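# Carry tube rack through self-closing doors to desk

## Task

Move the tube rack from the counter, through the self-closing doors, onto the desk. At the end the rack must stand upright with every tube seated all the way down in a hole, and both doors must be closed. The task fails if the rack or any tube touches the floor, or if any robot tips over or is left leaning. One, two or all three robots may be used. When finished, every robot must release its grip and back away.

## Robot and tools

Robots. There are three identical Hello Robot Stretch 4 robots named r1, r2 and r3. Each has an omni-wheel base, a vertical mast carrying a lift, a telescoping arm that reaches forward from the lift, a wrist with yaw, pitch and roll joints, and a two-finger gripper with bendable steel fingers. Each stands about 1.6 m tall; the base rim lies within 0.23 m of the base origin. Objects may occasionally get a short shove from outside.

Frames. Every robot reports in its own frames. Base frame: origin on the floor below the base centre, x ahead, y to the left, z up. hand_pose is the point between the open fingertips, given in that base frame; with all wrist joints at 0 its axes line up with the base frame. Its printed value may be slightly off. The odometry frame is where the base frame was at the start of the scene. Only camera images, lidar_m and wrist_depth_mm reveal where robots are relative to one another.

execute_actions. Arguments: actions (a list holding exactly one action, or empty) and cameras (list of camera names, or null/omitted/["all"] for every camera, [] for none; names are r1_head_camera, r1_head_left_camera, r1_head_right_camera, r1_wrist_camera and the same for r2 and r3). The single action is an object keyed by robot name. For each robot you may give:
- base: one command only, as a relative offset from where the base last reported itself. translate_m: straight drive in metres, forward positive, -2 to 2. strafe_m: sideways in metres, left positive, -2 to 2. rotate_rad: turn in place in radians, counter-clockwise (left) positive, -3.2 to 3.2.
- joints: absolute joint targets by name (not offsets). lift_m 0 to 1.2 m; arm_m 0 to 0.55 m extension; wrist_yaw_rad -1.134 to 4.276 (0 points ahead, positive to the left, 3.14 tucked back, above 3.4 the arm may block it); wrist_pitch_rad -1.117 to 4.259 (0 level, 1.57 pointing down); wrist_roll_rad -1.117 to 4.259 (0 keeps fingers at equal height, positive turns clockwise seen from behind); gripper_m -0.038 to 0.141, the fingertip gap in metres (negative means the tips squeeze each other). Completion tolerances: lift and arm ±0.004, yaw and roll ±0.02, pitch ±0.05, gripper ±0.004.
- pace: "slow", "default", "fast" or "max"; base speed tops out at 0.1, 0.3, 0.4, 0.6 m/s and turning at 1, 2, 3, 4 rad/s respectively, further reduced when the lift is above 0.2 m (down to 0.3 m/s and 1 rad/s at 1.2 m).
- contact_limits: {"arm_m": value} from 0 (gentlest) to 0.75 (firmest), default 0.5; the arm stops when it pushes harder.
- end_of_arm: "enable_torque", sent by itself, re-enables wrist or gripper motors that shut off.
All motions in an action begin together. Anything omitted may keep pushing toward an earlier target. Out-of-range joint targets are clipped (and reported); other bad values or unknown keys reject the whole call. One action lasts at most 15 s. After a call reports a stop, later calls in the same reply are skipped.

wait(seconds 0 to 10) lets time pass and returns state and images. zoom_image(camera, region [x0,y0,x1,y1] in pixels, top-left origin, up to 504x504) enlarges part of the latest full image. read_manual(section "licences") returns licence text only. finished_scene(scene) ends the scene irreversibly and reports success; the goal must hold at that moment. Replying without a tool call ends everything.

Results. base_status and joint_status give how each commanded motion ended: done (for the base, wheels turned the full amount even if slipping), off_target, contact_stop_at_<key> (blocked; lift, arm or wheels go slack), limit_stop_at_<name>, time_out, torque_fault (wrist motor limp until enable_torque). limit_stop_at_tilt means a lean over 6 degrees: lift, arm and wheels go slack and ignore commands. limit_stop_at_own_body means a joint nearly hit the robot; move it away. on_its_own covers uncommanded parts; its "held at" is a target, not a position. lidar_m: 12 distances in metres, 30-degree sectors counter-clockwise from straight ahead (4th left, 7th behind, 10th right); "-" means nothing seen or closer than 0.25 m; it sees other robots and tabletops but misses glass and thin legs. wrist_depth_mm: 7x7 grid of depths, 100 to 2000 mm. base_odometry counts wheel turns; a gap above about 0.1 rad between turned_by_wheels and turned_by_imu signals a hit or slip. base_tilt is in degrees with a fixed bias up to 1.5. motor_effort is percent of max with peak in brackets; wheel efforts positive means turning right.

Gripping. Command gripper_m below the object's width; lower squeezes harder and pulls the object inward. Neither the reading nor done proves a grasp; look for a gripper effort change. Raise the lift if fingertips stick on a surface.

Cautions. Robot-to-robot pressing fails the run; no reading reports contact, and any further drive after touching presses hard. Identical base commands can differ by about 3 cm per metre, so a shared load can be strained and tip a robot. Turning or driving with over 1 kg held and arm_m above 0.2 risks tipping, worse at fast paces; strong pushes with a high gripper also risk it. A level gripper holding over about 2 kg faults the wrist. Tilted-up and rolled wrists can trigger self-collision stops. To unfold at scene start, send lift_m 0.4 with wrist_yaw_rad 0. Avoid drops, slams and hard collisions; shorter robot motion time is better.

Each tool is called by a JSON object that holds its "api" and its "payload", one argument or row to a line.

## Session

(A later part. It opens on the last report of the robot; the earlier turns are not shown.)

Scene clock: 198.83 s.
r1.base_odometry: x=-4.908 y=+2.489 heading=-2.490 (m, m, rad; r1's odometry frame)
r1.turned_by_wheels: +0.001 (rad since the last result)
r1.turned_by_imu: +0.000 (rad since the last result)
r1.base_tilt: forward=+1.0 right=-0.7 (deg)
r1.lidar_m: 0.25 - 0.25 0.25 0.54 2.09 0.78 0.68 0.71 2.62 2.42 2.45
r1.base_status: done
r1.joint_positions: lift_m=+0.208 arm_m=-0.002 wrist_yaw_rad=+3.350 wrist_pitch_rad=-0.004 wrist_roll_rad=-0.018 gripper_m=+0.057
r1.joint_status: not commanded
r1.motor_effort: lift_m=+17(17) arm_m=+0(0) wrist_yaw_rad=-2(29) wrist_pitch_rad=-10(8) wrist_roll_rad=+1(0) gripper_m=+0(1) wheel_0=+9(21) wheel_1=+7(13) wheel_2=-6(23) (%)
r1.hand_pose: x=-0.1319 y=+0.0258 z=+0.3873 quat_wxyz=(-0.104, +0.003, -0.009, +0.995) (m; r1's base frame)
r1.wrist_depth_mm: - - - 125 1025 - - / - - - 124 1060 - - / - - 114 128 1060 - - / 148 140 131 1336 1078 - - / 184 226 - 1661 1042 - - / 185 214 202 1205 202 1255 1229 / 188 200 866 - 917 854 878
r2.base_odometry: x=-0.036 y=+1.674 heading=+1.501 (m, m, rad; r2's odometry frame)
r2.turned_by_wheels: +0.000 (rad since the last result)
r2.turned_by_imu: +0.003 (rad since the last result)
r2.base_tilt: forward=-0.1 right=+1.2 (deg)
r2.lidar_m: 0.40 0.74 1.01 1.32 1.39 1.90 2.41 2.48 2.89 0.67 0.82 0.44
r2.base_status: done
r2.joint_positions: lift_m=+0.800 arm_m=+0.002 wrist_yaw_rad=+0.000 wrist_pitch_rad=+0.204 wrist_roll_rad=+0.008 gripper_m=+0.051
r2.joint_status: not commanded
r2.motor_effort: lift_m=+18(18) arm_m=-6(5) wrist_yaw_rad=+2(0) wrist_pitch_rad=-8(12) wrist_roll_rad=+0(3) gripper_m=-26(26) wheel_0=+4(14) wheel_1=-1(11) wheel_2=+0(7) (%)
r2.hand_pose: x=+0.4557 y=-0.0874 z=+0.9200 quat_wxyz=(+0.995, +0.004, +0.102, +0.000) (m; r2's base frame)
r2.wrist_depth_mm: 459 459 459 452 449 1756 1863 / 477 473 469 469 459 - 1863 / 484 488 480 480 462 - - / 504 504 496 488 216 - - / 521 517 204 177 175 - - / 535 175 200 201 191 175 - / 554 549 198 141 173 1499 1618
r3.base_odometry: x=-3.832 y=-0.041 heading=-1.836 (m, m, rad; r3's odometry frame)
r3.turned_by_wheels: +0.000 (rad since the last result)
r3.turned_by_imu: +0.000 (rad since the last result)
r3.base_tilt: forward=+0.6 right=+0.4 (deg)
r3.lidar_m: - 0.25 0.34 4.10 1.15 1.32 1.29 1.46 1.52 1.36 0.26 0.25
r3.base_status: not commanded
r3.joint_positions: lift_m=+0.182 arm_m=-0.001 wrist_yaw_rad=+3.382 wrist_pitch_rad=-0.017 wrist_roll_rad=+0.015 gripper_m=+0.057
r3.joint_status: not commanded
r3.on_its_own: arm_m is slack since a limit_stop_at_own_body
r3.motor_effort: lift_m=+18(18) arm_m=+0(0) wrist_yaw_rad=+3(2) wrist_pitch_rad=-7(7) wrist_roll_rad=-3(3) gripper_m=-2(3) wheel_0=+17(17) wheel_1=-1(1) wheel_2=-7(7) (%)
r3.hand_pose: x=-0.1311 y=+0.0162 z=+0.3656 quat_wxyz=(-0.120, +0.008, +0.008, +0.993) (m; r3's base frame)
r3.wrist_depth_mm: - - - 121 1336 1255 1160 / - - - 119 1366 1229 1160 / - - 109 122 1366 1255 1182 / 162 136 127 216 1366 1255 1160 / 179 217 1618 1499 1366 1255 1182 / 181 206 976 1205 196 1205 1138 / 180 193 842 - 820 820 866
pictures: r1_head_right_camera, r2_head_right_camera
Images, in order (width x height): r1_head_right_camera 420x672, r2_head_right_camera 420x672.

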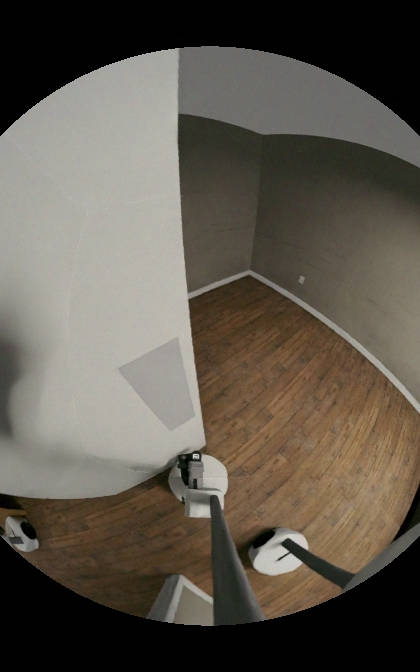

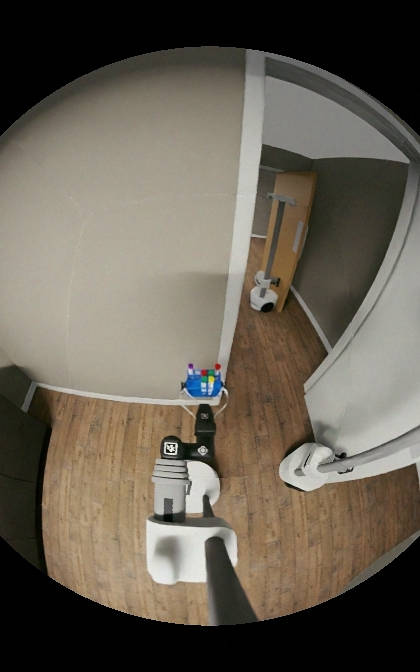

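{"api": "execute_actions", "payload": {
  "actions": [
    {"r2":{"base":{"strafe_m":-0.33},"pace":"fast"},"r1":{"base":{"translate_m":0.04},"pace":"slow"}}
  ],
  "cameras": ["r2_head_camera","r2_head_right_camera"]
}}

Scene clock: 208.67 s.
r1.base_odometry: x=-4.939 y=+2.465 heading=-2.490 (m, m, rad; r1's odometry frame)
r1.turned_by_wheels: +0.001 (rad since the last result)
r1.turned_by_imu: +0.000 (rad since the last result)
r1.base_tilt: forward=+1.0 right=-0.7 (deg)
r1.lidar_m: 0.25 1.93 0.26 0.25 0.50 2.14 0.52 0.40 0.40 2.61 2.37 2.43
r1.base_status: done
r1.joint_positions: lift_m=+0.208 arm_m=-0.002 wrist_yaw_rad=+3.350 wrist_pitch_rad=-0.004 wrist_roll_rad=-0.018 gripper_m=+0.057
r1.joint_status: not commanded
r1.motor_effort: lift_m=+18(18) arm_m=+0(0) wrist_yaw_rad=-1(2) wrist_pitch_rad=-9(7) wrist_roll_rad=-2(0) gripper_m=-4(0) wheel_0=+8(12) wheel_1=+8(10) wheel_2=-9(16) (%)
r1.hand_pose: x=-0.1319 y=+0.0258 z=+0.3873 quat_wxyz=(-0.104, +0.003, -0.009, +0.995) (m; r1's base frame)
r1.wrist_depth_mm: - - - 125 1078 - - / - - - 124 1078 - - / - - 114 128 1098 - - / 148 139 131 1397 1118 - - / 185 225 - 1708 1098 1983 - / 185 214 201 1182 202 1229 1229 / 188 200 549 - 931 866 878
r2.base_odometry: x=+0.293 y=+1.651 heading=+1.501 (m, m, rad; r2's odometry frame)
r2.turned_by_wheels: +0.000 (rad since the last result)
r2.turned_by_imu: +0.003 (rad since the last result)
r2.base_tilt: forward=-0.2 right=+1.1 (deg)
r2.lidar_m: 0.41 0.76 1.01 1.64 1.72 2.54 2.39 2.51 0.50 0.36 0.45 0.45
r2.base_status: done
r2.joint_positions: lift_m=+0.800 arm_m=+0.002 wrist_yaw_rad=+0.000 wrist_pitch_rad=+0.204 wrist_roll_rad=+0.008 gripper_m=+0.051
r2.joint_status: not commanded
r2.motor_effort: lift_m=+19(19) arm_m=-6(5) wrist_yaw_rad=-1(0) wrist_pitch_rad=-10(9) wrist_roll_rad=-2(1) gripper_m=-25(24) wheel_0=+1(16) wheel_1=+1(10) wheel_2=+0(4) (%)
r2.hand_pose: x=+0.4557 y=-0.0874 z=+0.9200 quat_wxyz=(+0.995, +0.004, +0.102, +0.000) (m; r2's base frame)
r2.wrist_depth_mm: 473 462 - - - 1921 1863 / 484 473 - - - - 1921 / 500 492 535 - - - 1983 / 504 504 530 - 217 - 1983 / 530 525 204 177 176 - 1983 / 549 175 200 199 191 175 1863 / 559 559 198 141 173 1499 1618
r3.base_odometry: x=-3.832 y=-0.041 heading=-1.836 (m, m, rad; r3's odometry frame)
r3.turned_by_wheels: +0.000 (rad since the last result)
r3.turned_by_imu: +0.000 (rad since the last result)
r3.base_tilt: forward=+0.8 right=+0.2 (deg)
r3.lidar_m: - 0.25 0.33 4.09 1.14 1.32 1.33 1.45 1.54 1.34 0.25 0.25
r3.base_status: not commanded
r3.joint_positions: lift_m=+0.182 arm_m=-0.001 wrist_yaw_rad=+3.382 wrist_pitch_rad=-0.017 wrist_roll_rad=+0.015 gripper_m=+0.057
r3.joint_status: not commanded
r3.on_its_own: arm_m is slack since a limit_stop_at_own_body
r3.motor_effort: lift_m=+18(18) arm_m=+0(0) wrist_yaw_rad=+2(2) wrist_pitch_rad=-7(6) wrist_roll_rad=-3(2) gripper_m=-3(4) wheel_0=+17(17) wheel_1=-1(1) wheel_2=-7(7) (%)
r3.hand_pose: x=-0.1311 y=+0.0162 z=+0.3656 quat_wxyz=(-0.120, +0.008, +0.008, +0.993) (m; r3's base frame)
r3.wrist_depth_mm: - - - 121 1366 1229 1160 / - - - 120 1366 1229 1160 / - - 109 122 1336 1255 1182 / 162 135 126 216 1366 1255 1182 / 179 217 1618 1499 1397 1255 1160 / 180 206 960 1205 196 1205 1138 / 180 193 854 - 831 831 878
pictures: r2_head_camera, r2_head_right_camera
Images, in order (width x height): r2_head_camera 420x560, r2_head_right_camera 420x672.

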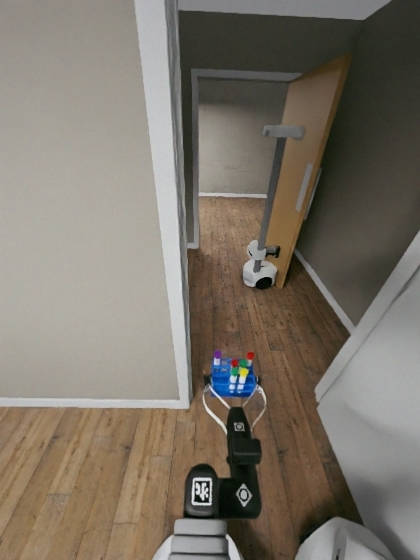

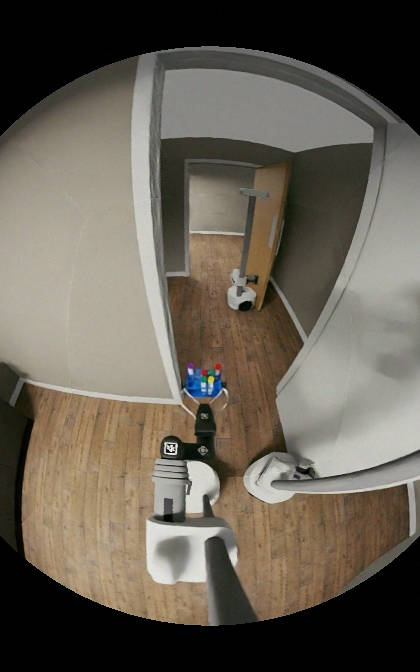

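{"api": "execute_actions", "payload": {
  "actions": [
    {"r2":{"base":{"translate_m":0.41},"pace":"fast"}}
  ],
  "cameras": []
}}

{"api": "execute_actions", "payload": {
  "actions": [
    {"r2":{"base":{"strafe_m":-0.21},"pace":"fast"}}
  ],
  "cameras": ["r2_head_left_camera"]
}}

Scene clock: 215.00 s.
r1.base_odometry: x=-4.939 y=+2.465 heading=-2.490 (m, m, rad; r1's odometry frame)
r1.turned_by_wheels: +0.000 (rad since the last result)
r1.turned_by_imu: -0.001 (rad since the last result)
r1.base_tilt: forward=+0.9 right=-0.7 (deg)
r1.lidar_m: 0.25 1.92 0.26 0.25 0.49 0.79 0.51 0.52 2.29 2.60 2.39 2.42
r1.base_status: not commanded
r1.joint_positions: lift_m=+0.208 arm_m=-0.002 wrist_yaw_rad=+3.350 wrist_pitch_rad=-0.004 wrist_roll_rad=-0.018 gripper_m=+0.057
r1.joint_status: not commanded
r1.motor_effort: lift_m=+17(17) arm_m=+0(0) wrist_yaw_rad=-2(2) wrist_pitch_rad=-9(8) wrist_roll_rad=+0(1) gripper_m=-2(4) wheel_0=+8(8) wheel_1=+8(8) wheel_2=-9(9) (%)
r1.hand_pose: x=-0.1319 y=+0.0258 z=+0.3873 quat_wxyz=(-0.104, +0.003, -0.009, +0.995) (m; r1's base frame)
r1.wrist_depth_mm: - - - 125 1078 - - / - - - 124 1118 - - / - - 114 128 1098 - - / 148 140 131 668 1138 - - / 184 224 - 891 1098 - - / 185 214 201 647 202 1281 1229 / 189 200 931 - 691 854 891
r2.base_odometry: x=+0.321 y=+2.060 heading=+1.502 (m, m, rad; r2's odometry frame)
r2.turned_by_wheels: +0.001 (rad since the last result)
r2.turned_by_imu: +0.000 (rad since the last result)
r2.base_tilt: forward=-0.1 right=+1.1 (deg)
r2.lidar_m: 0.37 0.30 0.44 1.14 1.75 2.36 2.81 0.53 0.49 0.75 0.80 0.45
r2.base_status: done
r2.joint_positions: lift_m=+0.800 arm_m=+0.002 wrist_yaw_rad=+0.000 wrist_pitch_rad=+0.204 wrist_roll_rad=+0.008 gripper_m=+0.051
r2.joint_status: not commanded
r2.motor_effort: lift_m=+18(18) arm_m=-5(5) wrist_yaw_rad=-3(0) wrist_pitch_rad=-8(12) wrist_roll_rad=-1(0) gripper_m=-27(26) wheel_0=+6(13) wheel_1=+2(6) wheel_2=-1(13) (%)
r2.hand_pose: x=+0.4557 y=-0.0874 z=+0.9200 quat_wxyz=(+0.995, +0.004, +0.102, +0.000) (m; r2's base frame)
r2.wrist_depth_mm: 1008 1397 - - - 1499 1756 / 1008 1464 - - - 1618 1708 / 1042 1499 - - - 1576 1863 / 1042 1499 - - 215 1537 1921 / 1042 1537 204 177 176 1618 1921 / 1078 175 200 189 191 176 1808 / 1008 1499 199 141 173 1537 1576
r3.base_odometry: x=-3.832 y=-0.041 heading=-1.836 (m, m, rad; r3's odometry frame)
r3.turned_by_wheels: +0.000 (rad since the last result)
r3.turned_by_imu: +0.000 (rad since the last result)
r3.base_tilt: forward=+0.7 right=+0.4 (deg)
r3.lidar_m: - 0.25 0.32 4.10 1.15 1.32 1.32 1.42 1.42 1.34 0.25 0.25
r3.base_status: not commanded
r3.joint_positions: lift_m=+0.182 arm_m=-0.001 wrist_yaw_rad=+3.382 wrist_pitch_rad=-0.017 wrist_roll_rad=+0.015 gripper_m=+0.057
r3.joint_status: not commanded
r3.on_its_own: arm_m is slack since a limit_stop_at_own_body
r3.motor_effort: lift_m=+18(18) arm_m=+0(0) wrist_yaw_rad=+2(2) wrist_pitch_rad=-6(7) wrist_roll_rad=-3(4) gripper_m=-3(3) wheel_0=+17(17) wheel_1=-1(1) wheel_2=-8(7) (%)
r3.hand_pose: x=-0.1311 y=+0.0162 z=+0.3656 quat_wxyz=(-0.120, +0.008, +0.008, +0.993) (m; r3's base frame)
r3.wrist_depth_mm: - - - 121 1336 1229 1160 / - - - 119 1366 1229 1182 / - - 109 122 1336 1255 1182 / 162 135 127 216 1366 1281 1182 / 179 217 1618 1499 1366 1281 1182 / 180 206 976 1205 196 1182 1118 / 181 193 842 - 831 809 854
pictures: none
No camera images: the call's "cameras" was empty. Leave "cameras" out to get every camera's image.

Scene clock: 216.73 s.
r1.base_odometry: x=-4.939 y=+2.465 heading=-2.490 (m, m, rad; r1's odometry frame)
r1.turned_by_wheels: +0.000 (rad since the last result)
r1.turned_by_imu: +0.000 (rad since the last result)
r1.base_tilt: forward=+1.0 right=-0.7 (deg)
r1.lidar_m: 0.25 1.92 0.25 0.25 0.50 0.36 0.31 1.90 2.28 2.62 2.40 2.41
r1.base_status: not commanded
r1.joint_positions: lift_m=+0.208 arm_m=-0.002 wrist_yaw_rad=+3.350 wrist_pitch_rad=-0.004 wrist_roll_rad=-0.018 gripper_m=+0.057
r1.joint_status: not commanded
r1.motor_effort: lift_m=+18(17) arm_m=+0(0) wrist_yaw_rad=-2(2) wrist_pitch_rad=-10(8) wrist_roll_rad=+0(2) gripper_m=-4(2) wheel_0=+8(8) wheel_1=+8(8) wheel_2=-9(9) (%)
r1.hand_pose: x=-0.1319 y=+0.0258 z=+0.3873 quat_wxyz=(-0.104, +0.003, -0.009, +0.995) (m; r1's base frame)
r1.wrist_depth_mm: - - - 125 484 - - / - - - 124 484 - - / - - 115 128 484 - - / 148 139 131 1397 488 - - / 183 225 - 1708 492 - - / 185 213 201 609 203 1060 1229 / 188 200 917 - 477 492 891
r2.base_odometry: x=+0.530 y=+2.046 heading=+1.502 (m, m, rad; r2's odometry frame)
r2.turned_by_wheels: +0.000 (rad since the last result)
r2.turned_by_imu: +0.001 (rad since the last result)
r2.base_tilt: forward=-0.3 right=+1.2 (deg)
r2.lidar_m: 0.41 0.45 0.43 1.18 1.96 2.66 2.83 0.34 0.35 0.55 0.58 0.39
r2.base_status: done
r2.joint_positions: lift_m=+0.800 arm_m=+0.002 wrist_yaw_rad=+0.000 wrist_pitch_rad=+0.204 wrist_roll_rad=+0.008 gripper_m=+0.051
r2.joint_status: not commanded
r2.motor_effort: lift_m=+19(19) arm_m=-5(6) wrist_yaw_rad=-1(1) wrist_pitch_rad=-10(11) wrist_roll_rad=+1(1) gripper_m=-29(25) wheel_0=+4(15) wheel_1=+1(6) wheel_2=+0(1) (%)
r2.hand_pose: x=+0.4557 y=-0.0875 z=+0.9199 quat_wxyz=(+0.995, +0.004, +0.102, +0.000) (m; r2's base frame)
r2.wrist_depth_mm: 1308 1921 - - - 1661 1661 / 1336 1808 - - - 1537 1618 / 1255 1983 - - 1808 1661 1661 / 1336 1921 - - 216 1983 1661 / 1366 1983 204 177 176 - 1618 / 1366 175 200 189 189 175 1576 / 1308 1537 198 141 173 1499 1430
r3.base_odometry: x=-3.832 y=-0.041 heading=-1.836 (m, m, rad; r3's odometry frame)
r3.turned_by_wheels: +0.000 (rad since the last result)
r3.turned_by_imu: +0.000 (rad since the last result)
r3.base_tilt: forward=+0.8 right=+0.5 (deg)
r3.lidar_m: - 0.25 0.31 4.10 1.14 1.33 1.34 1.46 1.36 1.36 0.26 0.25
r3.base_status: not commanded
r3.joint_positions: lift_m=+0.182 arm_m=-0.001 wrist_yaw_rad=+3.382 wrist_pitch_rad=-0.017 wrist_roll_rad=+0.015 gripper_m=+0.057
r3.joint_status: not commanded
r3.on_its_own: arm_m is slack since a limit_stop_at_own_body
r3.motor_effort: lift_m=+18(18) arm_m=+0(0) wrist_yaw_rad=+2(3) wrist_pitch_rad=-6(6) wrist_roll_rad=-3(3) gripper_m=-2(3) wheel_0=+17(17) wheel_1=-1(1) wheel_2=-8(7) (%)
r3.hand_pose: x=-0.1311 y=+0.0162 z=+0.3656 quat_wxyz=(-0.120, +0.008, +0.008, +0.993) (m; r3's base frame)
r3.wrist_depth_mm: - - - 121 1366 1255 1138 / - - - 120 1336 1229 1160 / - - 109 122 1336 1229 1160 / 162 136 127 215 1366 1281 1182 / 179 217 1618 1499 1366 1255 1182 / 180 207 976 1205 197 1182 1138 / 180 193 831 - 831 820 866
pictures: r2_head_left_camera
Images, in order (width x height): r2_head_left_camera 420x672.

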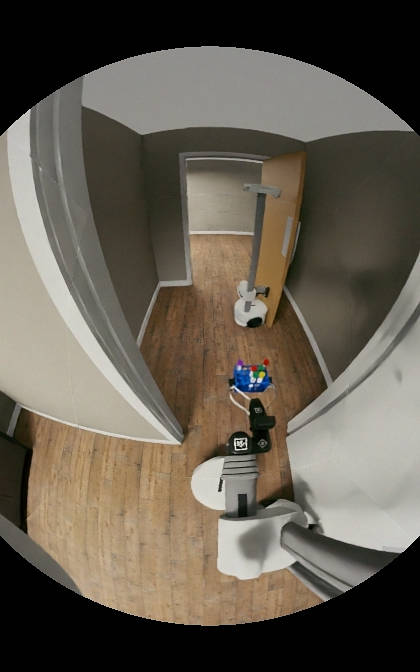

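{"api": "execute_actions", "payload": {
  "actions": [
    {"r2":{"base":{"translate_m":0.85},"pace":"fast"}}
  ],
  "cameras": []
}}

{"api": "execute_actions", "payload": {
  "actions": [
    {"r2":{"base":{"strafe_m":0.17},"pace":"fast"},"r1":{"base":{"translate_m":-0.15}}}
  ],
  "cameras": ["r2_head_left_camera","r1_head_right_camera"]
}}

Scene clock: 224.90 s.
r1.base_odometry: x=-4.939 y=+2.465 heading=-2.490 (m, m, rad; r1's odometry frame)
r1.turned_by_wheels: +0.000 (rad since the last result)
r1.turned_by_imu: -0.001 (rad since the last result)
r1.base_tilt: forward=+1.0 right=-0.7 (deg)
r1.lidar_m: 0.25 1.91 0.25 0.25 0.49 1.07 0.98 1.87 2.28 2.61 2.38 2.43
r1.base_status: not commanded
r1.joint_positions: lift_m=+0.208 arm_m=-0.002 wrist_yaw_rad=+3.350 wrist_pitch_rad=-0.004 wrist_roll_rad=-0.018 gripper_m=+0.057
r1.joint_status: not commanded
r1.motor_effort: lift_m=+18(17) arm_m=+1(1) wrist_yaw_rad=-1(2) wrist_pitch_rad=-8(9) wrist_roll_rad=-1(2) gripper_m=-2(2) wheel_0=+8(8) wheel_1=+8(8) wheel_2=-9(9) (%)
r1.hand_pose: x=-0.1319 y=+0.0258 z=+0.3873 quat_wxyz=(-0.104, +0.003, -0.009, +0.995) (m; r1's base frame)
r1.wrist_depth_mm: - - - 125 1098 - - / - - - 124 1078 - - / - - 114 128 1098 - - / 148 139 131 1397 1098 - - / 184 226 - 1756 1078 1983 - / 186 214 202 1182 202 1255 1025 / 188 199 917 - 931 842 878
r2.base_odometry: x=+0.588 y=+2.894 heading=+1.503 (m, m, rad; r2's odometry frame)
r2.turned_by_wheels: +0.000 (rad since the last result)
r2.turned_by_imu: -0.001 (rad since the last result)
r2.base_tilt: forward=+0.1 right=+1.3 (deg)
r2.lidar_m: 0.40 1.34 0.93 0.88 0.58 0.50 1.11 0.80 0.71 1.15 1.20 0.41
r2.base_status: done
r2.joint_positions: lift_m=+0.800 arm_m=+0.002 wrist_yaw_rad=+0.000 wrist_pitch_rad=+0.204 wrist_roll_rad=+0.008 gripper_m=+0.051
r2.joint_status: not commanded
r2.motor_effort: lift_m=+19(19) arm_m=-5(5) wrist_yaw_rad=+0(0) wrist_pitch_rad=-11(11) wrist_roll_rad=+0(1) gripper_m=-29(27) wheel_0=+5(12) wheel_1=+1(9) wheel_2=-2(12) (%)
r2.hand_pose: x=+0.4557 y=-0.0874 z=+0.9199 quat_wxyz=(+0.995, +0.004, +0.102, +0.000) (m; r2's base frame)
r2.wrist_depth_mm: 1336 1464 - - - 931 798 / 1336 1499 - - - 585 798 / 1336 1537 1537 - - 597 798 / 1366 1661 1618 - 216 634 798 / 1397 1661 204 177 177 931 798 / 1397 175 200 190 189 175 778 / 1308 1537 198 140 172 732 732
r3.base_odometry: x=-3.832 y=-0.041 heading=-1.836 (m, m, rad; r3's odometry frame)
r3.turned_by_wheels: +0.000 (rad since the last result)
r3.turned_by_imu: +0.000 (rad since the last result)
r3.base_tilt: forward=+0.8 right=+0.4 (deg)
r3.lidar_m: - 0.25 0.31 4.10 1.16 1.32 1.30 0.60 0.53 1.34 0.25 0.25
r3.base_status: not commanded
r3.joint_positions: lift_m=+0.182 arm_m=-0.001 wrist_yaw_rad=+3.382 wrist_pitch_rad=-0.017 wrist_roll_rad=+0.015 gripper_m=+0.057
r3.joint_status: not commanded
r3.on_its_own: arm_m is slack since a limit_stop_at_own_body
r3.motor_effort: lift_m=+18(18) arm_m=+0(0) wrist_yaw_rad=+3(2) wrist_pitch_rad=-6(6) wrist_roll_rad=-4(3) gripper_m=-3(3) wheel_0=+17(17) wheel_1=-1(1) wheel_2=-7(7) (%)
r3.hand_pose: x=-0.1311 y=+0.0162 z=+0.3656 quat_wxyz=(-0.120, +0.008, +0.008, +0.993) (m; r3's base frame)
r3.wrist_depth_mm: - - - 121 1366 1255 1160 / - - - 120 1366 1229 1160 / - - 109 122 1336 1255 1182 / 162 136 127 216 1366 1255 1160 / 179 216 1618 1499 1366 1255 1160 / 180 206 976 1205 196 1229 1118 / 180 193 842 - 831 809 866
pictures: none
No camera images: the call's "cameras" was empty. Leave "cameras" out to get every camera's image.

Scene clock: 226.73 s.
r1.base_odometry: x=-4.820 y=+2.556 heading=-2.490 (m, m, rad; r1's odometry frame)
r1.turned_by_wheels: +0.000 (rad since the last result)
r1.turned_by_imu: +0.000 (rad since the last result)
r1.base_tilt: forward=+1.0 right=-0.7 (deg)
r1.lidar_m: 0.25 - 0.25 0.29 1.93 1.01 0.84 1.61 2.17 2.70 2.48 0.26
r1.base_status: done
r1.joint_positions: lift_m=+0.208 arm_m=-0.002 wrist_yaw_rad=+3.355 wrist_pitch_rad=-0.004 wrist_roll_rad=-0.018 gripper_m=+0.057
r1.joint_status: not commanded
r1.on_its_own: wrist_yaw_rad is at rest, and its effort (-16) is outside its rest range (-13 to +13)
r1.motor_effort: lift_m=+17(17) arm_m=+0(0) wrist_yaw_rad=-16(17) wrist_pitch_rad=-9(9) wrist_roll_rad=-1(1) gripper_m=-2(3) wheel_0=-6(14) wheel_1=+2(7) wheel_2=-1(10) (%)
r1.hand_pose: x=-0.1321 y=+0.0243 z=+0.3873 quat_wxyz=(-0.107, +0.003, -0.009, +0.994) (m; r1's base frame)
r1.wrist_depth_mm: - - - 124 976 1921 - / - - - 124 1008 1921 - / - - 113 127 917 1921 - / 148 139 131 279 991 1863 - / 184 224 - 1499 917 1983 1138 / 187 213 201 1182 203 1118 917 / 187 198 931 - 917 842 891
r2.base_odometry: x=+0.419 y=+2.905 heading=+1.502 (m, m, rad; r2's odometry frame)
r2.turned_by_wheels: +0.000 (rad since the last result)
r2.turned_by_imu: +0.000 (rad since the last result)
r2.base_tilt: forward=-0.1 right=+1.2 (deg)
r2.lidar_m: 0.40 1.08 0.76 0.71 0.61 0.41 0.50 1.02 0.85 1.30 1.15 0.41
r2.base_status: done
r2.joint_positions: lift_m=+0.800 arm_m=+0.002 wrist_yaw_rad=+0.000 wrist_pitch_rad=+0.204 wrist_roll_rad=+0.008 gripper_m=+0.051
r2.joint_status: not commanded
r2.motor_effort: lift_m=+18(19) arm_m=-6(5) wrist_yaw_rad=+0(1) wrist_pitch_rad=-11(12) wrist_roll_rad=-1(0) gripper_m=-26(25) wheel_0=-4(15) wheel_1=+0(16) wheel_2=+0(1) (%)
r2.hand_pose: x=+0.4557 y=-0.0874 z=+0.9199 quat_wxyz=(+0.995, +0.004, +0.102, +0.000) (m; r2's base frame)
r2.wrist_depth_mm: 1098 1464 1464 - - - 1042 / 1118 1537 1576 - - 1464 580 / 1118 1576 1576 - - 1464 585 / 1118 1576 1618 - 220 1464 597 / 1138 1618 204 177 176 1430 621 / 1160 175 199 189 191 176 640 / 1118 1499 198 141 173 750 878
r3.base_odometry: x=-3.832 y=-0.041 heading=-1.836 (m, m, rad; r3's odometry frame)
r3.turned_by_wheels: +0.000 (rad since the last result)
r3.turned_by_imu: +0.000 (rad since the last result)
r3.base_tilt: forward=+0.6 right=+0.3 (deg)
r3.lidar_m: - 0.25 0.32 4.11 1.13 1.32 1.30 0.62 0.71 1.35 0.25 0.25
r3.base_status: not commanded
r3.joint_positions: lift_m=+0.182 arm_m=-0.001 wrist_yaw_rad=+3.382 wrist_pitch_rad=-0.017 wrist_roll_rad=+0.015 gripper_m=+0.057
r3.joint_status: not commanded
r3.on_its_own: arm_m is slack since a limit_stop_at_own_body
r3.motor_effort: lift_m=+18(18) arm_m=+0(0) wrist_yaw_rad=+3(2) wrist_pitch_rad=-6(6) wrist_roll_rad=-5(4) gripper_m=-3(2) wheel_0=+17(17) wheel_1=-1(1) wheel_2=-7(7) (%)
r3.hand_pose: x=-0.1311 y=+0.0162 z=+0.3656 quat_wxyz=(-0.120, +0.008, +0.008, +0.993) (m; r3's base frame)
r3.wrist_depth_mm: - - - 121 1366 1255 1160 / - - - 119 1366 1229 1160 / - - 109 122 1366 1281 1182 / 162 136 126 216 1366 1255 1138 / 179 217 1618 1499 1336 1255 1182 / 181 206 976 1205 196 1205 1138 / 181 193 831 - 831 831 866
pictures: r1_head_right_camera, r2_head_left_camera
Images, in order (width x height): r1_head_right_camera 420x672, r2_head_left_camera 420x672.

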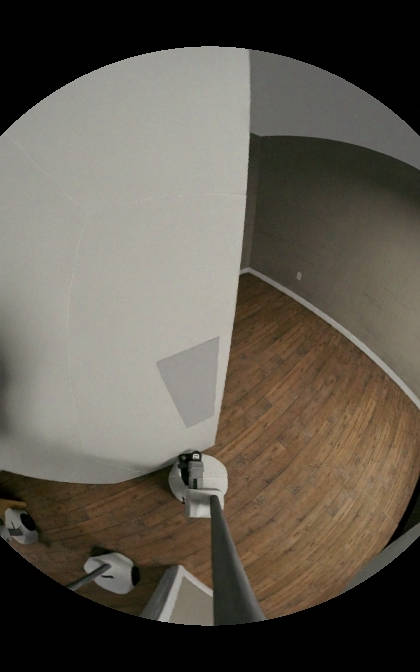

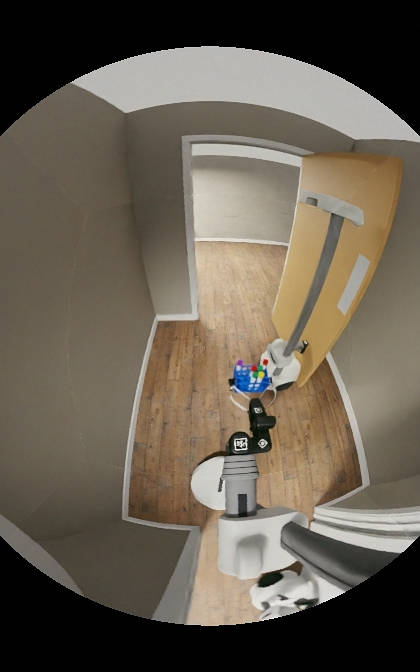

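{"api": "execute_actions", "payload": {
  "actions": [
    {"r2":{"base":{"translate_m":1.5},"pace":"fast"},"r1":{"base":{"translate_m":-0.36},"pace":"slow"}}
  ],
  "cameras": ["r2_head_left_camera","r1_head_right_camera"]
}}

Scene clock: 234.53 s.
r1.base_odometry: x=-4.534 y=+2.774 heading=-2.491 (m, m, rad; r1's odometry frame)
r1.turned_by_wheels: -0.001 (rad since the last result)
r1.turned_by_imu: -0.001 (rad since the last result)
r1.base_tilt: forward=+1.0 right=-0.7 (deg)
r1.lidar_m: - 0.25 0.29 0.77 1.74 0.47 0.49 1.05 1.89 2.35 2.70 0.25
r1.base_status: done
r1.joint_positions: lift_m=+0.208 arm_m=-0.002 wrist_yaw_rad=+3.350 wrist_pitch_rad=-0.004 wrist_roll_rad=-0.018 gripper_m=+0.057
r1.joint_status: not commanded
r1.motor_effort: lift_m=+18(18) arm_m=+0(1) wrist_yaw_rad=-2(16) wrist_pitch_rad=-9(10) wrist_roll_rad=-1(2) gripper_m=+0(1) wheel_0=-8(9) wheel_1=-1(5) wheel_2=+1(7) (%)
r1.hand_pose: x=-0.1319 y=+0.0258 z=+0.3873 quat_wxyz=(-0.104, +0.003, -0.009, +0.995) (m; r1's base frame)
r1.wrist_depth_mm: - - - 125 621 591 1708 / - - - 125 634 597 1756 / - - 115 128 640 597 1808 / 148 139 131 788 640 609 1756 / 184 225 1661 960 569 609 1708 / 186 213 200 842 202 621 1205 / 188 200 931 - 603 788 878
r2.base_odometry: x=+0.521 y=+4.402 heading=+1.503 (m, m, rad; r2's odometry frame)
r2.turned_by_wheels: +0.000 (rad since the last result)
r2.turned_by_imu: -0.005 (rad since the last result)
r2.base_tilt: forward=-0.1 right=+1.3 (deg)
r2.lidar_m: 0.43 0.39 0.41 0.75 0.79 1.08 1.87 0.54 0.56 0.69 0.72 0.43
r2.base_status: done
r2.joint_positions: lift_m=+0.800 arm_m=+0.002 wrist_yaw_rad=+0.000 wrist_pitch_rad=+0.204 wrist_roll_rad=+0.008 gripper_m=+0.051
r2.joint_status: not commanded
r2.motor_effort: lift_m=+19(19) arm_m=-5(5) wrist_yaw_rad=+0(1) wrist_pitch_rad=-11(11) wrist_roll_rad=+0(0) gripper_m=-29(25) wheel_0=+7(11) wheel_1=+1(7) wheel_2=-4(19) (%)
r2.hand_pose: x=+0.4557 y=-0.0874 z=+0.9199 quat_wxyz=(+0.995, +0.004, +0.102, +0.000) (m; r2's base frame)
r2.wrist_depth_mm: - - - - - - - / - - - - - - - / - - - - - - - / - - - - 216 - - / - - 204 177 176 - - / 1983 175 200 200 191 175 - / 1464 1499 198 141 173 1537 1576
r3.base_odometry: x=-3.832 y=-0.041 heading=-1.836 (m, m, rad; r3's odometry frame)
r3.turned_by_wheels: +0.000 (rad since the last result)
r3.turned_by_imu: +0.000 (rad since the last result)
r3.base_tilt: forward=+0.7 right=+0.4 (deg)
r3.lidar_m: - 0.25 0.31 1.00 0.52 0.59 1.32 1.47 1.52 1.34 0.25 0.25
r3.base_status: not commanded
r3.joint_positions: lift_m=+0.182 arm_m=-0.001 wrist_yaw_rad=+3.382 wrist_pitch_rad=-0.017 wrist_roll_rad=+0.015 gripper_m=+0.057
r3.joint_status: not commanded
r3.on_its_own: arm_m is slack since a limit_stop_at_own_body
r3.motor_effort: lift_m=+18(18) arm_m=+0(0) wrist_yaw_rad=+2(3) wrist_pitch_rad=-6(6) wrist_roll_rad=-4(4) gripper_m=-2(4) wheel_0=+17(17) wheel_1=-1(1) wheel_2=-7(7) (%)
r3.hand_pose: x=-0.1311 y=+0.0162 z=+0.3656 quat_wxyz=(-0.120, +0.008, +0.008, +0.993) (m; r3's base frame)
r3.wrist_depth_mm: - - - 121 1366 1229 1182 / - - - 120 1336 1229 1160 / - - 109 122 1336 1255 1160 / 162 136 126 216 1366 1229 1160 / 179 216 1618 1499 1366 1255 1160 / 181 206 976 1205 196 1229 1160 / 180 193 842 - 831 831 866
pictures: r1_head_right_camera, r2_head_left_camera
Images, in order (width x height): r1_head_right_camera 420x672, r2_head_left_camera 420x672.

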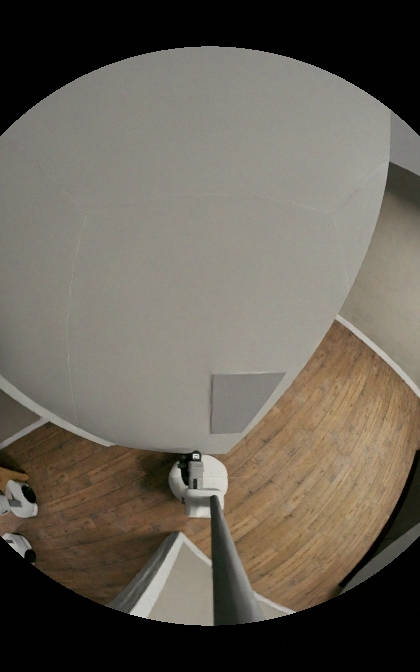

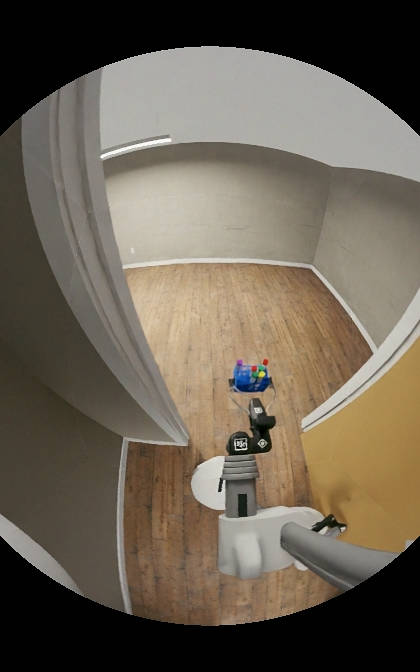

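{"api": "execute_actions", "payload": {
  "actions": [
    {"r2":{"base":{"strafe_m":-0.07},"pace":"fast"},"r1":{"base":{"rotate_rad":-0.9},"pace":"fast"},"r3":{"base":{"rotate_rad":-0.6}}}
  ],
  "cameras": []
}}

{"api": "execute_actions", "payload": {
  "actions": [
    {"r2":{"base":{"translate_m":1.3},"pace":"fast"},"r1":{"base":{"translate_m":-0.45}}}
  ],
  "cameras": []
}}

{"api": "execute_actions", "payload": {
  "actions": [
    {"r2":{"base":{"rotate_rad":1.62},"pace":"slow"},"r1":{"base":{"translate_m":-0.17},"pace":"slow"},"r3":{"base":{"translate_m":-0.35}}}
  ],
  "cameras": ["r2_head_camera","r2_wrist_camera","r1_head_right_camera","r3_head_left_camera"]
}}

Scene clock: 240.33 s.
r1.base_odometry: x=-4.534 y=+2.774 heading=+2.894 (m, m, rad; r1's odometry frame)
r1.turned_by_wheels: -0.899 (rad since the last result)
r1.turned_by_imu: -0.905 (rad since the last result)
r1.base_tilt: forward=+1.0 right=-0.7 (deg)
r1.lidar_m: 0.26 0.25 - 0.25 0.34 1.76 1.76 0.47 0.57 1.64 1.96 2.80
r1.base_status: done
r1.joint_positions: lift_m=+0.208 arm_m=-0.003 wrist_yaw_rad=+3.350 wrist_pitch_rad=-0.004 wrist_roll_rad=-0.018 gripper_m=+0.057
r1.joint_status: not commanded
r1.motor_effort: lift_m=+18(17) arm_m=+1(1) wrist_yaw_rad=-1(47) wrist_pitch_rad=-8(9) wrist_roll_rad=+0(1) gripper_m=-3(1) wheel_0=+8(19) wheel_1=+9(15) wheel_2=+0(11) (%)
r1.hand_pose: x=-0.1319 y=+0.0258 z=+0.3873 quat_wxyz=(-0.104, +0.003, -0.009, +0.995) (m; r1's base frame)
r1.wrist_depth_mm: - - - 125 - 1983 - / - - - 124 - - - / - - 115 128 - - - / 148 139 131 - - 1863 - / 183 224 707 - 1983 1808 - / 185 214 200 1160 202 1229 1205 / 188 199 820 - 931 854 878
r2.base_odometry: x=+0.591 y=+4.397 heading=+1.503 (m, m, rad; r2's odometry frame)
r2.turned_by_wheels: +0.000 (rad since the last result)
r2.turned_by_imu: +0.002 (rad since the last result)
r2.base_tilt: forward=-0.3 right=+1.2 (deg)
r2.lidar_m: 0.43 0.48 0.45 0.82 0.87 1.18 1.93 0.50 0.48 0.64 0.66 0.43
r2.base_status: done
r2.joint_positions: lift_m=+0.800 arm_m=+0.002 wrist_yaw_rad=+0.000 wrist_pitch_rad=+0.204 wrist_roll_rad=+0.008 gripper_m=+0.051
r2.joint_status: not commanded
r2.motor_effort: lift_m=+19(19) arm_m=-5(5) wrist_yaw_rad=-1(0) wrist_pitch_rad=-11(10) wrist_roll_rad=-1(1) gripper_m=-29(25) wheel_0=+2(17) wheel_1=+0(14) wheel_2=+0(5) (%)
r2.hand_pose: x=+0.4557 y=-0.0874 z=+0.9199 quat_wxyz=(+0.995, +0.004, +0.102, +0.000) (m; r2's base frame)
r2.wrist_depth_mm: - - - - - - - / - - - - - - - / - - - - - - - / - - - - 216 - - / - - 204 177 176 - - / 1921 175 199 200 190 175 - / 1464 1537 198 141 173 1499 1576
r3.base_odometry: x=-3.832 y=-0.041 heading=-2.435 (m, m, rad; r3's odometry frame)
r3.turned_by_wheels: -0.599 (rad since the last result)
r3.turned_by_imu: -0.598 (rad since the last result)
r3.base_tilt: forward=+0.7 right=+0.5 (deg)
r3.lidar_m: 0.25 - 0.25 0.28 0.89 0.47 0.49 1.28 1.42 1.55 1.36 0.25
r3.base_status: done
r3.joint_positions: lift_m=+0.182 arm_m=-0.001 wrist_yaw_rad=+3.382 wrist_pitch_rad=-0.017 wrist_roll_rad=+0.015 gripper_m=+0.057
r3.joint_status: not commanded
r3.on_its_own: arm_m is slack since a limit_stop_at_own_body
r3.motor_effort: lift_m=+18(18) arm_m=+0(0) wrist_yaw_rad=+2(2) wrist_pitch_rad=-6(6) wrist_roll_rad=-3(3) gripper_m=-1(2) wheel_0=+8(25) wheel_1=+7(20) wheel_2=-2(4) (%)
r3.hand_pose: x=-0.1311 y=+0.0162 z=+0.3656 quat_wxyz=(-0.120, +0.008, +0.008, +0.993) (m; r3's base frame)
r3.wrist_depth_mm: - - - 121 1499 1042 - / - - - 120 1464 549 - / - - 109 122 1537 1060 - / 162 135 127 216 1499 1042 - / 179 216 1366 1464 1499 559 - / 180 206 976 1205 196 549 597 / 180 192 842 - 591 492 488
pictures: none
No camera images: the call's "cameras" was empty. Leave "cameras" out to get every camera's image.

Scene clock: 245.00 s.
r1.base_odometry: x=-4.097 y=+2.664 heading=+2.893 (m, m, rad; r1's odometry frame)
r1.turned_by_wheels: -0.001 (rad since the last result)
r1.turned_by_imu: -0.001 (rad since the last result)
r1.base_tilt: forward=+1.0 right=-0.8 (deg)
r1.lidar_m: 0.25 - 0.25 0.35 1.28 1.33 1.37 1.20 0.26 0.25 1.97 0.25
r1.base_status: done
r1.joint_positions: lift_m=+0.208 arm_m=-0.003 wrist_yaw_rad=+3.350 wrist_pitch_rad=-0.004 wrist_roll_rad=-0.018 gripper_m=+0.057
r1.joint_status: not commanded
r1.motor_effort: lift_m=+17(18) arm_m=+0(1) wrist_yaw_rad=-2(18) wrist_pitch_rad=-7(9) wrist_roll_rad=+0(0) gripper_m=-3(3) wheel_0=-12(19) wheel_1=+4(9) wheel_2=-6(12) (%)
r1.hand_pose: x=-0.1320 y=+0.0258 z=+0.3873 quat_wxyz=(-0.104, +0.003, -0.009, +0.995) (m; r1's base frame)
r1.wrist_depth_mm: - - - 125 - 1863 1281 / - - - 124 - 1983 1308 / - - 114 128 - - 1397 / 148 139 131 - - 1430 1336 / 183 224 1921 - - 1366 1336 / 185 214 201 1182 203 1255 1229 / 187 200 931 - 931 842 891
r2.base_odometry: x=+0.678 y=+5.694 heading=+1.503 (m, m, rad; r2's odometry frame)
r2.turned_by_wheels: +0.000 (rad since the last result)
r2.turned_by_imu: -0.004 (rad since the last result)
r2.base_tilt: forward=-0.2 right=+1.3 (deg)
r2.lidar_m: 0.40 2.35 1.83 1.73 1.25 0.91 1.66 1.06 1.18 2.21 2.27 0.44
r2.base_status: done
r2.joint_positions: lift_m=+0.800 arm_m=+0.002 wrist_yaw_rad=+0.000 wrist_pitch_rad=+0.204 wrist_roll_rad=+0.008 gripper_m=+0.051
r2.joint_status: not commanded
r2.motor_effort: lift_m=+19(18) arm_m=-5(5) wrist_yaw_rad=-1(0) wrist_pitch_rad=-8(9) wrist_roll_rad=+1(1) gripper_m=-24(26) wheel_0=+4(12) wheel_1=+1(7) wheel_2=-2(15) (%)
r2.hand_pose: x=+0.4557 y=-0.0874 z=+0.9199 quat_wxyz=(+0.995, +0.004, +0.102, +0.000) (m; r2's base frame)
r2.wrist_depth_mm: 1983 1983 1808 1921 1921 1921 1863 / 1983 1983 - 1983 1983 1921 1983 / - - - - - - - / - - - - 215 - - / - - 204 177 177 - - / 1921 175 199 189 192 175 - / 1464 1537 198 141 174 1537 1576
r3.base_odometry: x=-3.832 y=-0.041 heading=-2.435 (m, m, rad; r3's odometry frame)
r3.turned_by_wheels: +0.000 (rad since the last result)
r3.turned_by_imu: +0.000 (rad since the last result)
r3.base_tilt: forward=+0.6 right=+0.3 (deg)
r3.lidar_m: 0.25 - 0.25 0.28 1.65 1.14 1.31 1.30 1.40 1.29 1.32 0.25
r3.base_status: not commanded
r3.joint_positions: lift_m=+0.182 arm_m=-0.001 wrist_yaw_rad=+3.382 wrist_pitch_rad=-0.017 wrist_roll_rad=+0.015 gripper_m=+0.057
r3.joint_status: not commanded
r3.on_its_own: arm_m is slack since a limit_stop_at_own_body
r3.motor_effort: lift_m=+18(18) arm_m=+0(0) wrist_yaw_rad=+1(1) wrist_pitch_rad=-7(7) wrist_roll_rad=-4(2) gripper_m=-3(3) wheel_0=+8(8) wheel_1=+7(7) wheel_2=-2(2) (%)
r3.hand_pose: x=-0.1311 y=+0.0162 z=+0.3656 quat_wxyz=(-0.120, +0.008, +0.008, +0.993) (m; r3's base frame)
r3.wrist_depth_mm: - - - 121 1499 1160 - / - - - 119 1499 1160 - / - - 109 122 1499 1182 - / 162 135 127 216 1537 1138 - / 179 216 1366 1464 1499 1138 - / 181 206 976 1205 196 1042 1229 / 180 193 842 - 831 820 878
pictures: none
No camera images: the call's "cameras" was empty. Leave "cameras" out to get every camera's image.

Scene clock: 248.00 s.
r1.base_odometry: x=-3.933 y=+2.622 heading=+2.892 (m, m, rad; r1's odometry frame)
r1.turned_by_wheels: +0.000 (rad since the last result)
r1.turned_by_imu: +0.000 (rad since the last result)
r1.base_tilt: forward=+1.0 right=-0.7 (deg)
r1.lidar_m: - 0.25 0.29 0.62 1.27 1.23 1.24 1.21 0.88 0.28 0.27 0.25
r1.base_status: done
r1.joint_positions: lift_m=+0.208 arm_m=-0.003 wrist_yaw_rad=+3.350 wrist_pitch_rad=-0.004 wrist_roll_rad=-0.018 gripper_m=+0.057
r1.joint_status: not commanded
r1.motor_effort: lift_m=+18(18) arm_m=+0(1) wrist_yaw_rad=-2(2) wrist_pitch_rad=-8(10) wrist_roll_rad=-1(1) gripper_m=-2(4) wheel_0=-6(17) wheel_1=-6(6) wheel_2=+6(10) (%)
r1.hand_pose: x=-0.1319 y=+0.0258 z=+0.3873 quat_wxyz=(-0.104, +0.003, -0.009, +0.995) (m; r1's base frame)
r1.wrist_depth_mm: - - - 125 - - - / - - - 124 - 1983 1983 / - - 115 128 - - - / 148 140 131 - 1499 1618 - / 184 225 1921 - 1336 1661 - / 185 215 201 1182 203 1281 1229 / 188 200 931 - 917 842 891
r2.base_odometry: x=+0.679 y=+5.694 heading=+3.122 (m, m, rad; r2's odometry frame)
r2.turned_by_wheels: +1.619 (rad since the last result)
r2.turned_by_imu: +1.595 (rad since the last result)
r2.base_tilt: forward=-0.1 right=+1.2 (deg)
r2.lidar_m: 0.40 1.18 0.93 1.43 1.04 1.24 2.21 2.31 2.35 2.28 2.36 0.43
r2.base_status: done
r2.joint_positions: lift_m=+0.800 arm_m=+0.002 wrist_yaw_rad=+0.000 wrist_pitch_rad=+0.204 wrist_roll_rad=+0.008 gripper_m=+0.051
r2.joint_status: not commanded
r2.motor_effort: lift_m=+18(19) arm_m=-5(6) wrist_yaw_rad=-1(0) wrist_pitch_rad=-8(11) wrist_roll_rad=+1(0) gripper_m=-25(29) wheel_0=-6(11) wheel_1=-2(9) wheel_2=-6(12) (%)
r2.hand_pose: x=+0.4557 y=-0.0874 z=+0.9199 quat_wxyz=(+0.995, +0.004, +0.102, +0.000) (m; r2's base frame)
r2.wrist_depth_mm: 1182 1618 - - - - - / 1229 1708 - - - - - / 1182 1708 - - - - - / 1205 1756 - 1921 218 - - / 1229 1708 204 178 176 - - / 1255 175 200 190 190 176 - / 1182 1499 198 141 173 1537 1576
r3.base_odometry: x=-3.566 y=+0.187 heading=-2.436 (m, m, rad; r3's odometry frame)
r3.turned_by_wheels: -0.001 (rad since the last result)
r3.turned_by_imu: +0.003 (rad since the last result)
r3.base_tilt: forward=+0.6 right=+0.5 (deg)
r3.lidar_m: - 0.25 0.25 0.65 1.45 0.82 1.00 0.98 1.07 1.22 1.23 0.25
r3.base_status: done
r3.joint_positions: lift_m=+0.182 arm_m=-0.001 wrist_yaw_rad=+3.382 wrist_pitch_rad=-0.017 wrist_roll_rad=+0.015 gripper_m=+0.057
r3.joint_status: not commanded
r3.on_its_own: arm_m is slack since a limit_stop_at_own_body
r3.motor_effort: lift_m=+18(18) arm_m=+0(0) wrist_yaw_rad=+2(2) wrist_pitch_rad=-6(6) wrist_roll_rad=-3(4) gripper_m=-2(3) wheel_0=-7(11) wheel_1=+1(10) wheel_2=-7(12) (%)
r3.hand_pose: x=-0.1311 y=+0.0162 z=+0.3656 quat_wxyz=(-0.120, +0.008, +0.008, +0.993) (m; r3's base frame)
r3.wrist_depth_mm: - - - 121 1182 946 715 / - - - 120 1182 960 723 / - - 109 122 1160 960 723 / 162 136 127 215 1205 946 723 / 179 216 1078 1138 1205 946 715 / 181 206 960 1138 196 904 723 / 180 193 842 - 820 778 732
pictures: r1_head_right_camera, r2_head_camera, r2_wrist_camera, r3_head_left_camera
Images, in order (width x height): r1_head_right_camera 420x672, r2_head_camera 420x560, r2_wrist_camera 616x392, r3_head_left_camera 420x672.

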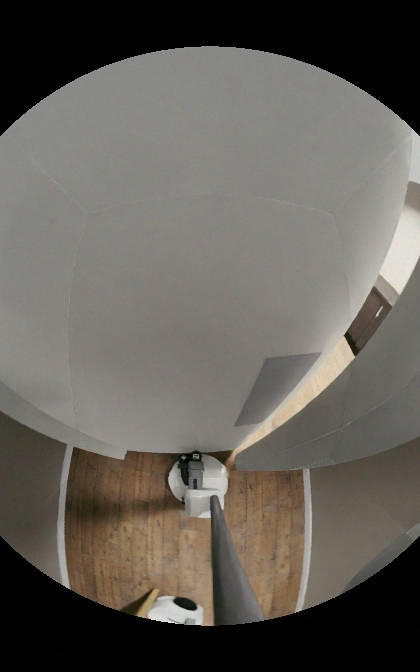

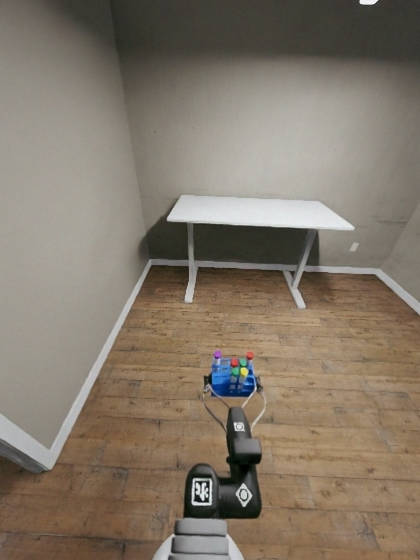

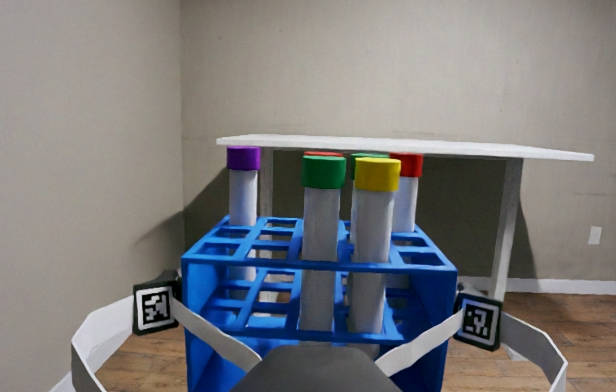

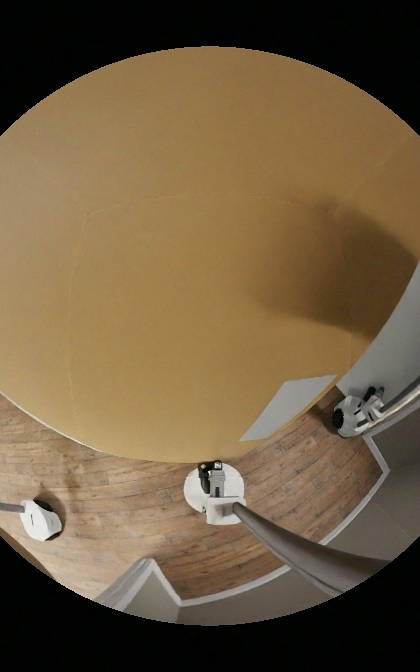

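{"api": "execute_actions", "payload": {
  "actions": [],
  "cameras": ["r1_head_camera","r2_head_camera","r3_head_camera","r3_head_left_camera"]
}}

Scene clock: 258.53 s.
r1.base_odometry: x=-3.932 y=+2.622 heading=+2.892 (m, m, rad; r1's odometry frame)
r1.turned_by_wheels: +0.000 (rad since the last result)
r1.turned_by_imu: -0.001 (rad since the last result)
r1.base_tilt: forward=+0.9 right=-0.8 (deg)
r1.lidar_m: - 0.25 0.27 0.61 1.25 1.23 1.23 1.21 0.88 0.28 0.26 0.25
r1.base_status: done
r1.joint_positions: lift_m=+0.208 arm_m=-0.003 wrist_yaw_rad=+3.350 wrist_pitch_rad=-0.004 wrist_roll_rad=-0.018 gripper_m=+0.057
r1.joint_status: not commanded
r1.motor_effort: lift_m=+17(18) arm_m=+0(1) wrist_yaw_rad=-2(2) wrist_pitch_rad=-9(10) wrist_roll_rad=+0(1) gripper_m=-3(4) wheel_0=-3(17) wheel_1=+1(6) wheel_2=-5(10) (%)
r1.hand_pose: x=-0.1319 y=+0.0258 z=+0.3873 quat_wxyz=(-0.104, +0.003, -0.009, +0.995) (m; r1's base frame)
r1.wrist_depth_mm: - - - 125 - - 1983 / - - - 124 - 1983 1983 / - - 115 128 - - - / 148 139 131 - 1464 1618 - / 184 225 1921 - 1336 1618 - / 185 215 200 1205 202 1255 1205 / 189 199 917 - 931 842 878
r2.base_odometry: x=+0.679 y=+5.694 heading=+3.122 (m, m, rad; r2's odometry frame)
r2.turned_by_wheels: +0.000 (rad since the last result)
r2.turned_by_imu: +0.002 (rad since the last result)
r2.base_tilt: forward=-0.2 right=+1.0 (deg)
r2.lidar_m: 0.41 1.20 0.91 1.45 1.06 1.21 2.18 2.34 2.37 2.28 2.39 0.42
r2.base_status: done
r2.joint_positions: lift_m=+0.800 arm_m=+0.002 wrist_yaw_rad=+0.000 wrist_pitch_rad=+0.204 wrist_roll_rad=+0.008 gripper_m=+0.051
r2.joint_status: not commanded
r2.motor_effort: lift_m=+19(19) arm_m=-5(6) wrist_yaw_rad=-1(0) wrist_pitch_rad=-11(11) wrist_roll_rad=+0(0) gripper_m=-25(29) wheel_0=-6(11) wheel_1=-2(9) wheel_2=-6(12) (%)
r2.hand_pose: x=+0.4557 y=-0.0874 z=+0.9199 quat_wxyz=(+0.995, +0.004, +0.102, +0.000) (m; r2's base frame)
r2.wrist_depth_mm: 1182 1618 - - - - - / 1229 1756 - - - - - / 1182 1756 - - - - - / 1205 1708 - 1921 216 - - / 1205 1756 203 177 176 - - / 1255 176 199 200 193 176 - / 1182 1499 198 141 173 1537 1618
r3.base_odometry: x=-3.566 y=+0.187 heading=-2.436 (m, m, rad; r3's odometry frame)
r3.turned_by_wheels: +0.000 (rad since the last result)
r3.turned_by_imu: +0.000 (rad since the last result)
r3.base_tilt: forward=+0.6 right=+0.4 (deg)
r3.lidar_m: - 0.25 0.26 0.66 1.45 0.81 1.00 0.98 1.07 1.24 1.20 0.25
r3.base_status: done
r3.joint_positions: lift_m=+0.182 arm_m=-0.001 wrist_yaw_rad=+3.382 wrist_pitch_rad=-0.017 wrist_roll_rad=+0.015 gripper_m=+0.057
r3.joint_status: not commanded
r3.on_its_own: arm_m is slack since a limit_stop_at_own_body
r3.motor_effort: lift_m=+18(18) arm_m=+0(0) wrist_yaw_rad=+3(2) wrist_pitch_rad=-6(6) wrist_roll_rad=-4(4) gripper_m=-2(3) wheel_0=-6(11) wheel_1=+2(10) wheel_2=-7(12) (%)
r3.hand_pose: x=-0.1311 y=+0.0162 z=+0.3656 quat_wxyz=(-0.120, +0.008, +0.008, +0.993) (m; r3's base frame)
r3.wrist_depth_mm: - - - 121 1182 946 715 / - - - 120 1182 960 723 / - - 109 122 1182 946 732 / 162 136 126 215 1182 946 732 / 179 217 1078 1138 1205 931 723 / 180 206 976 1118 196 904 715 / 180 193 854 - 820 768 723
pictures: r1_head_camera, r2_head_camera, r3_head_camera, r3_head_left_camera
Images, in order (width x height): r1_head_camera 420x560, r2_head_camera 420x560, r3_head_camera 420x560, r3_head_left_camera 420x672.

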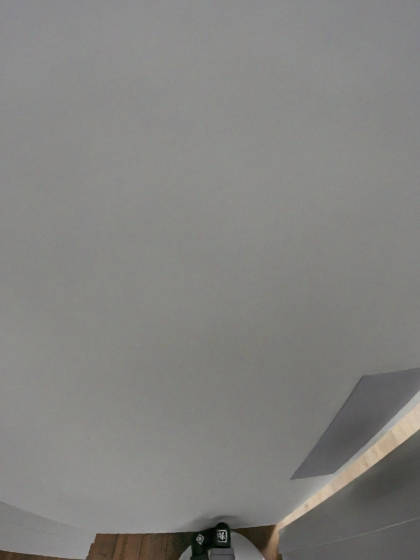

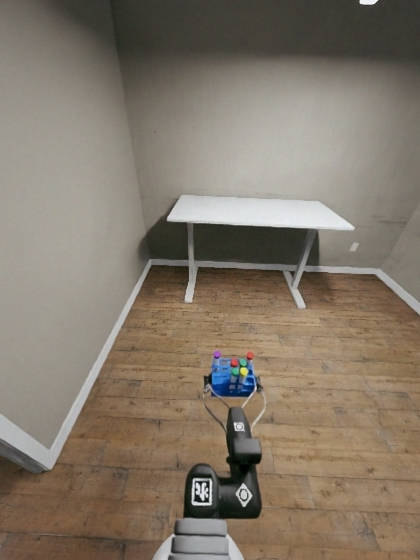

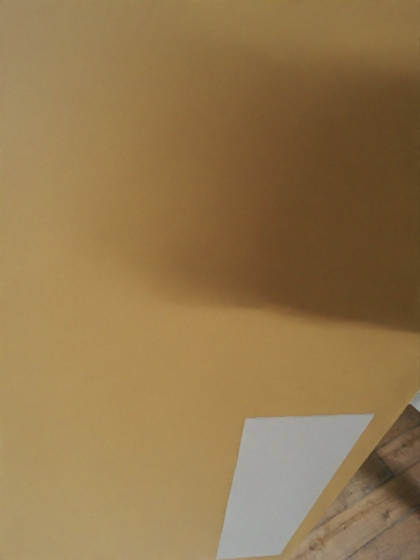

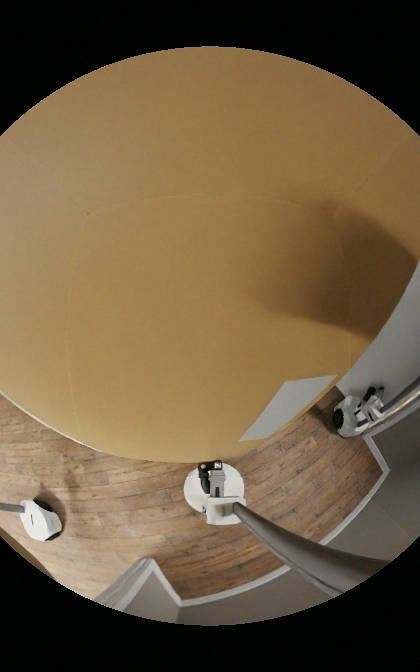

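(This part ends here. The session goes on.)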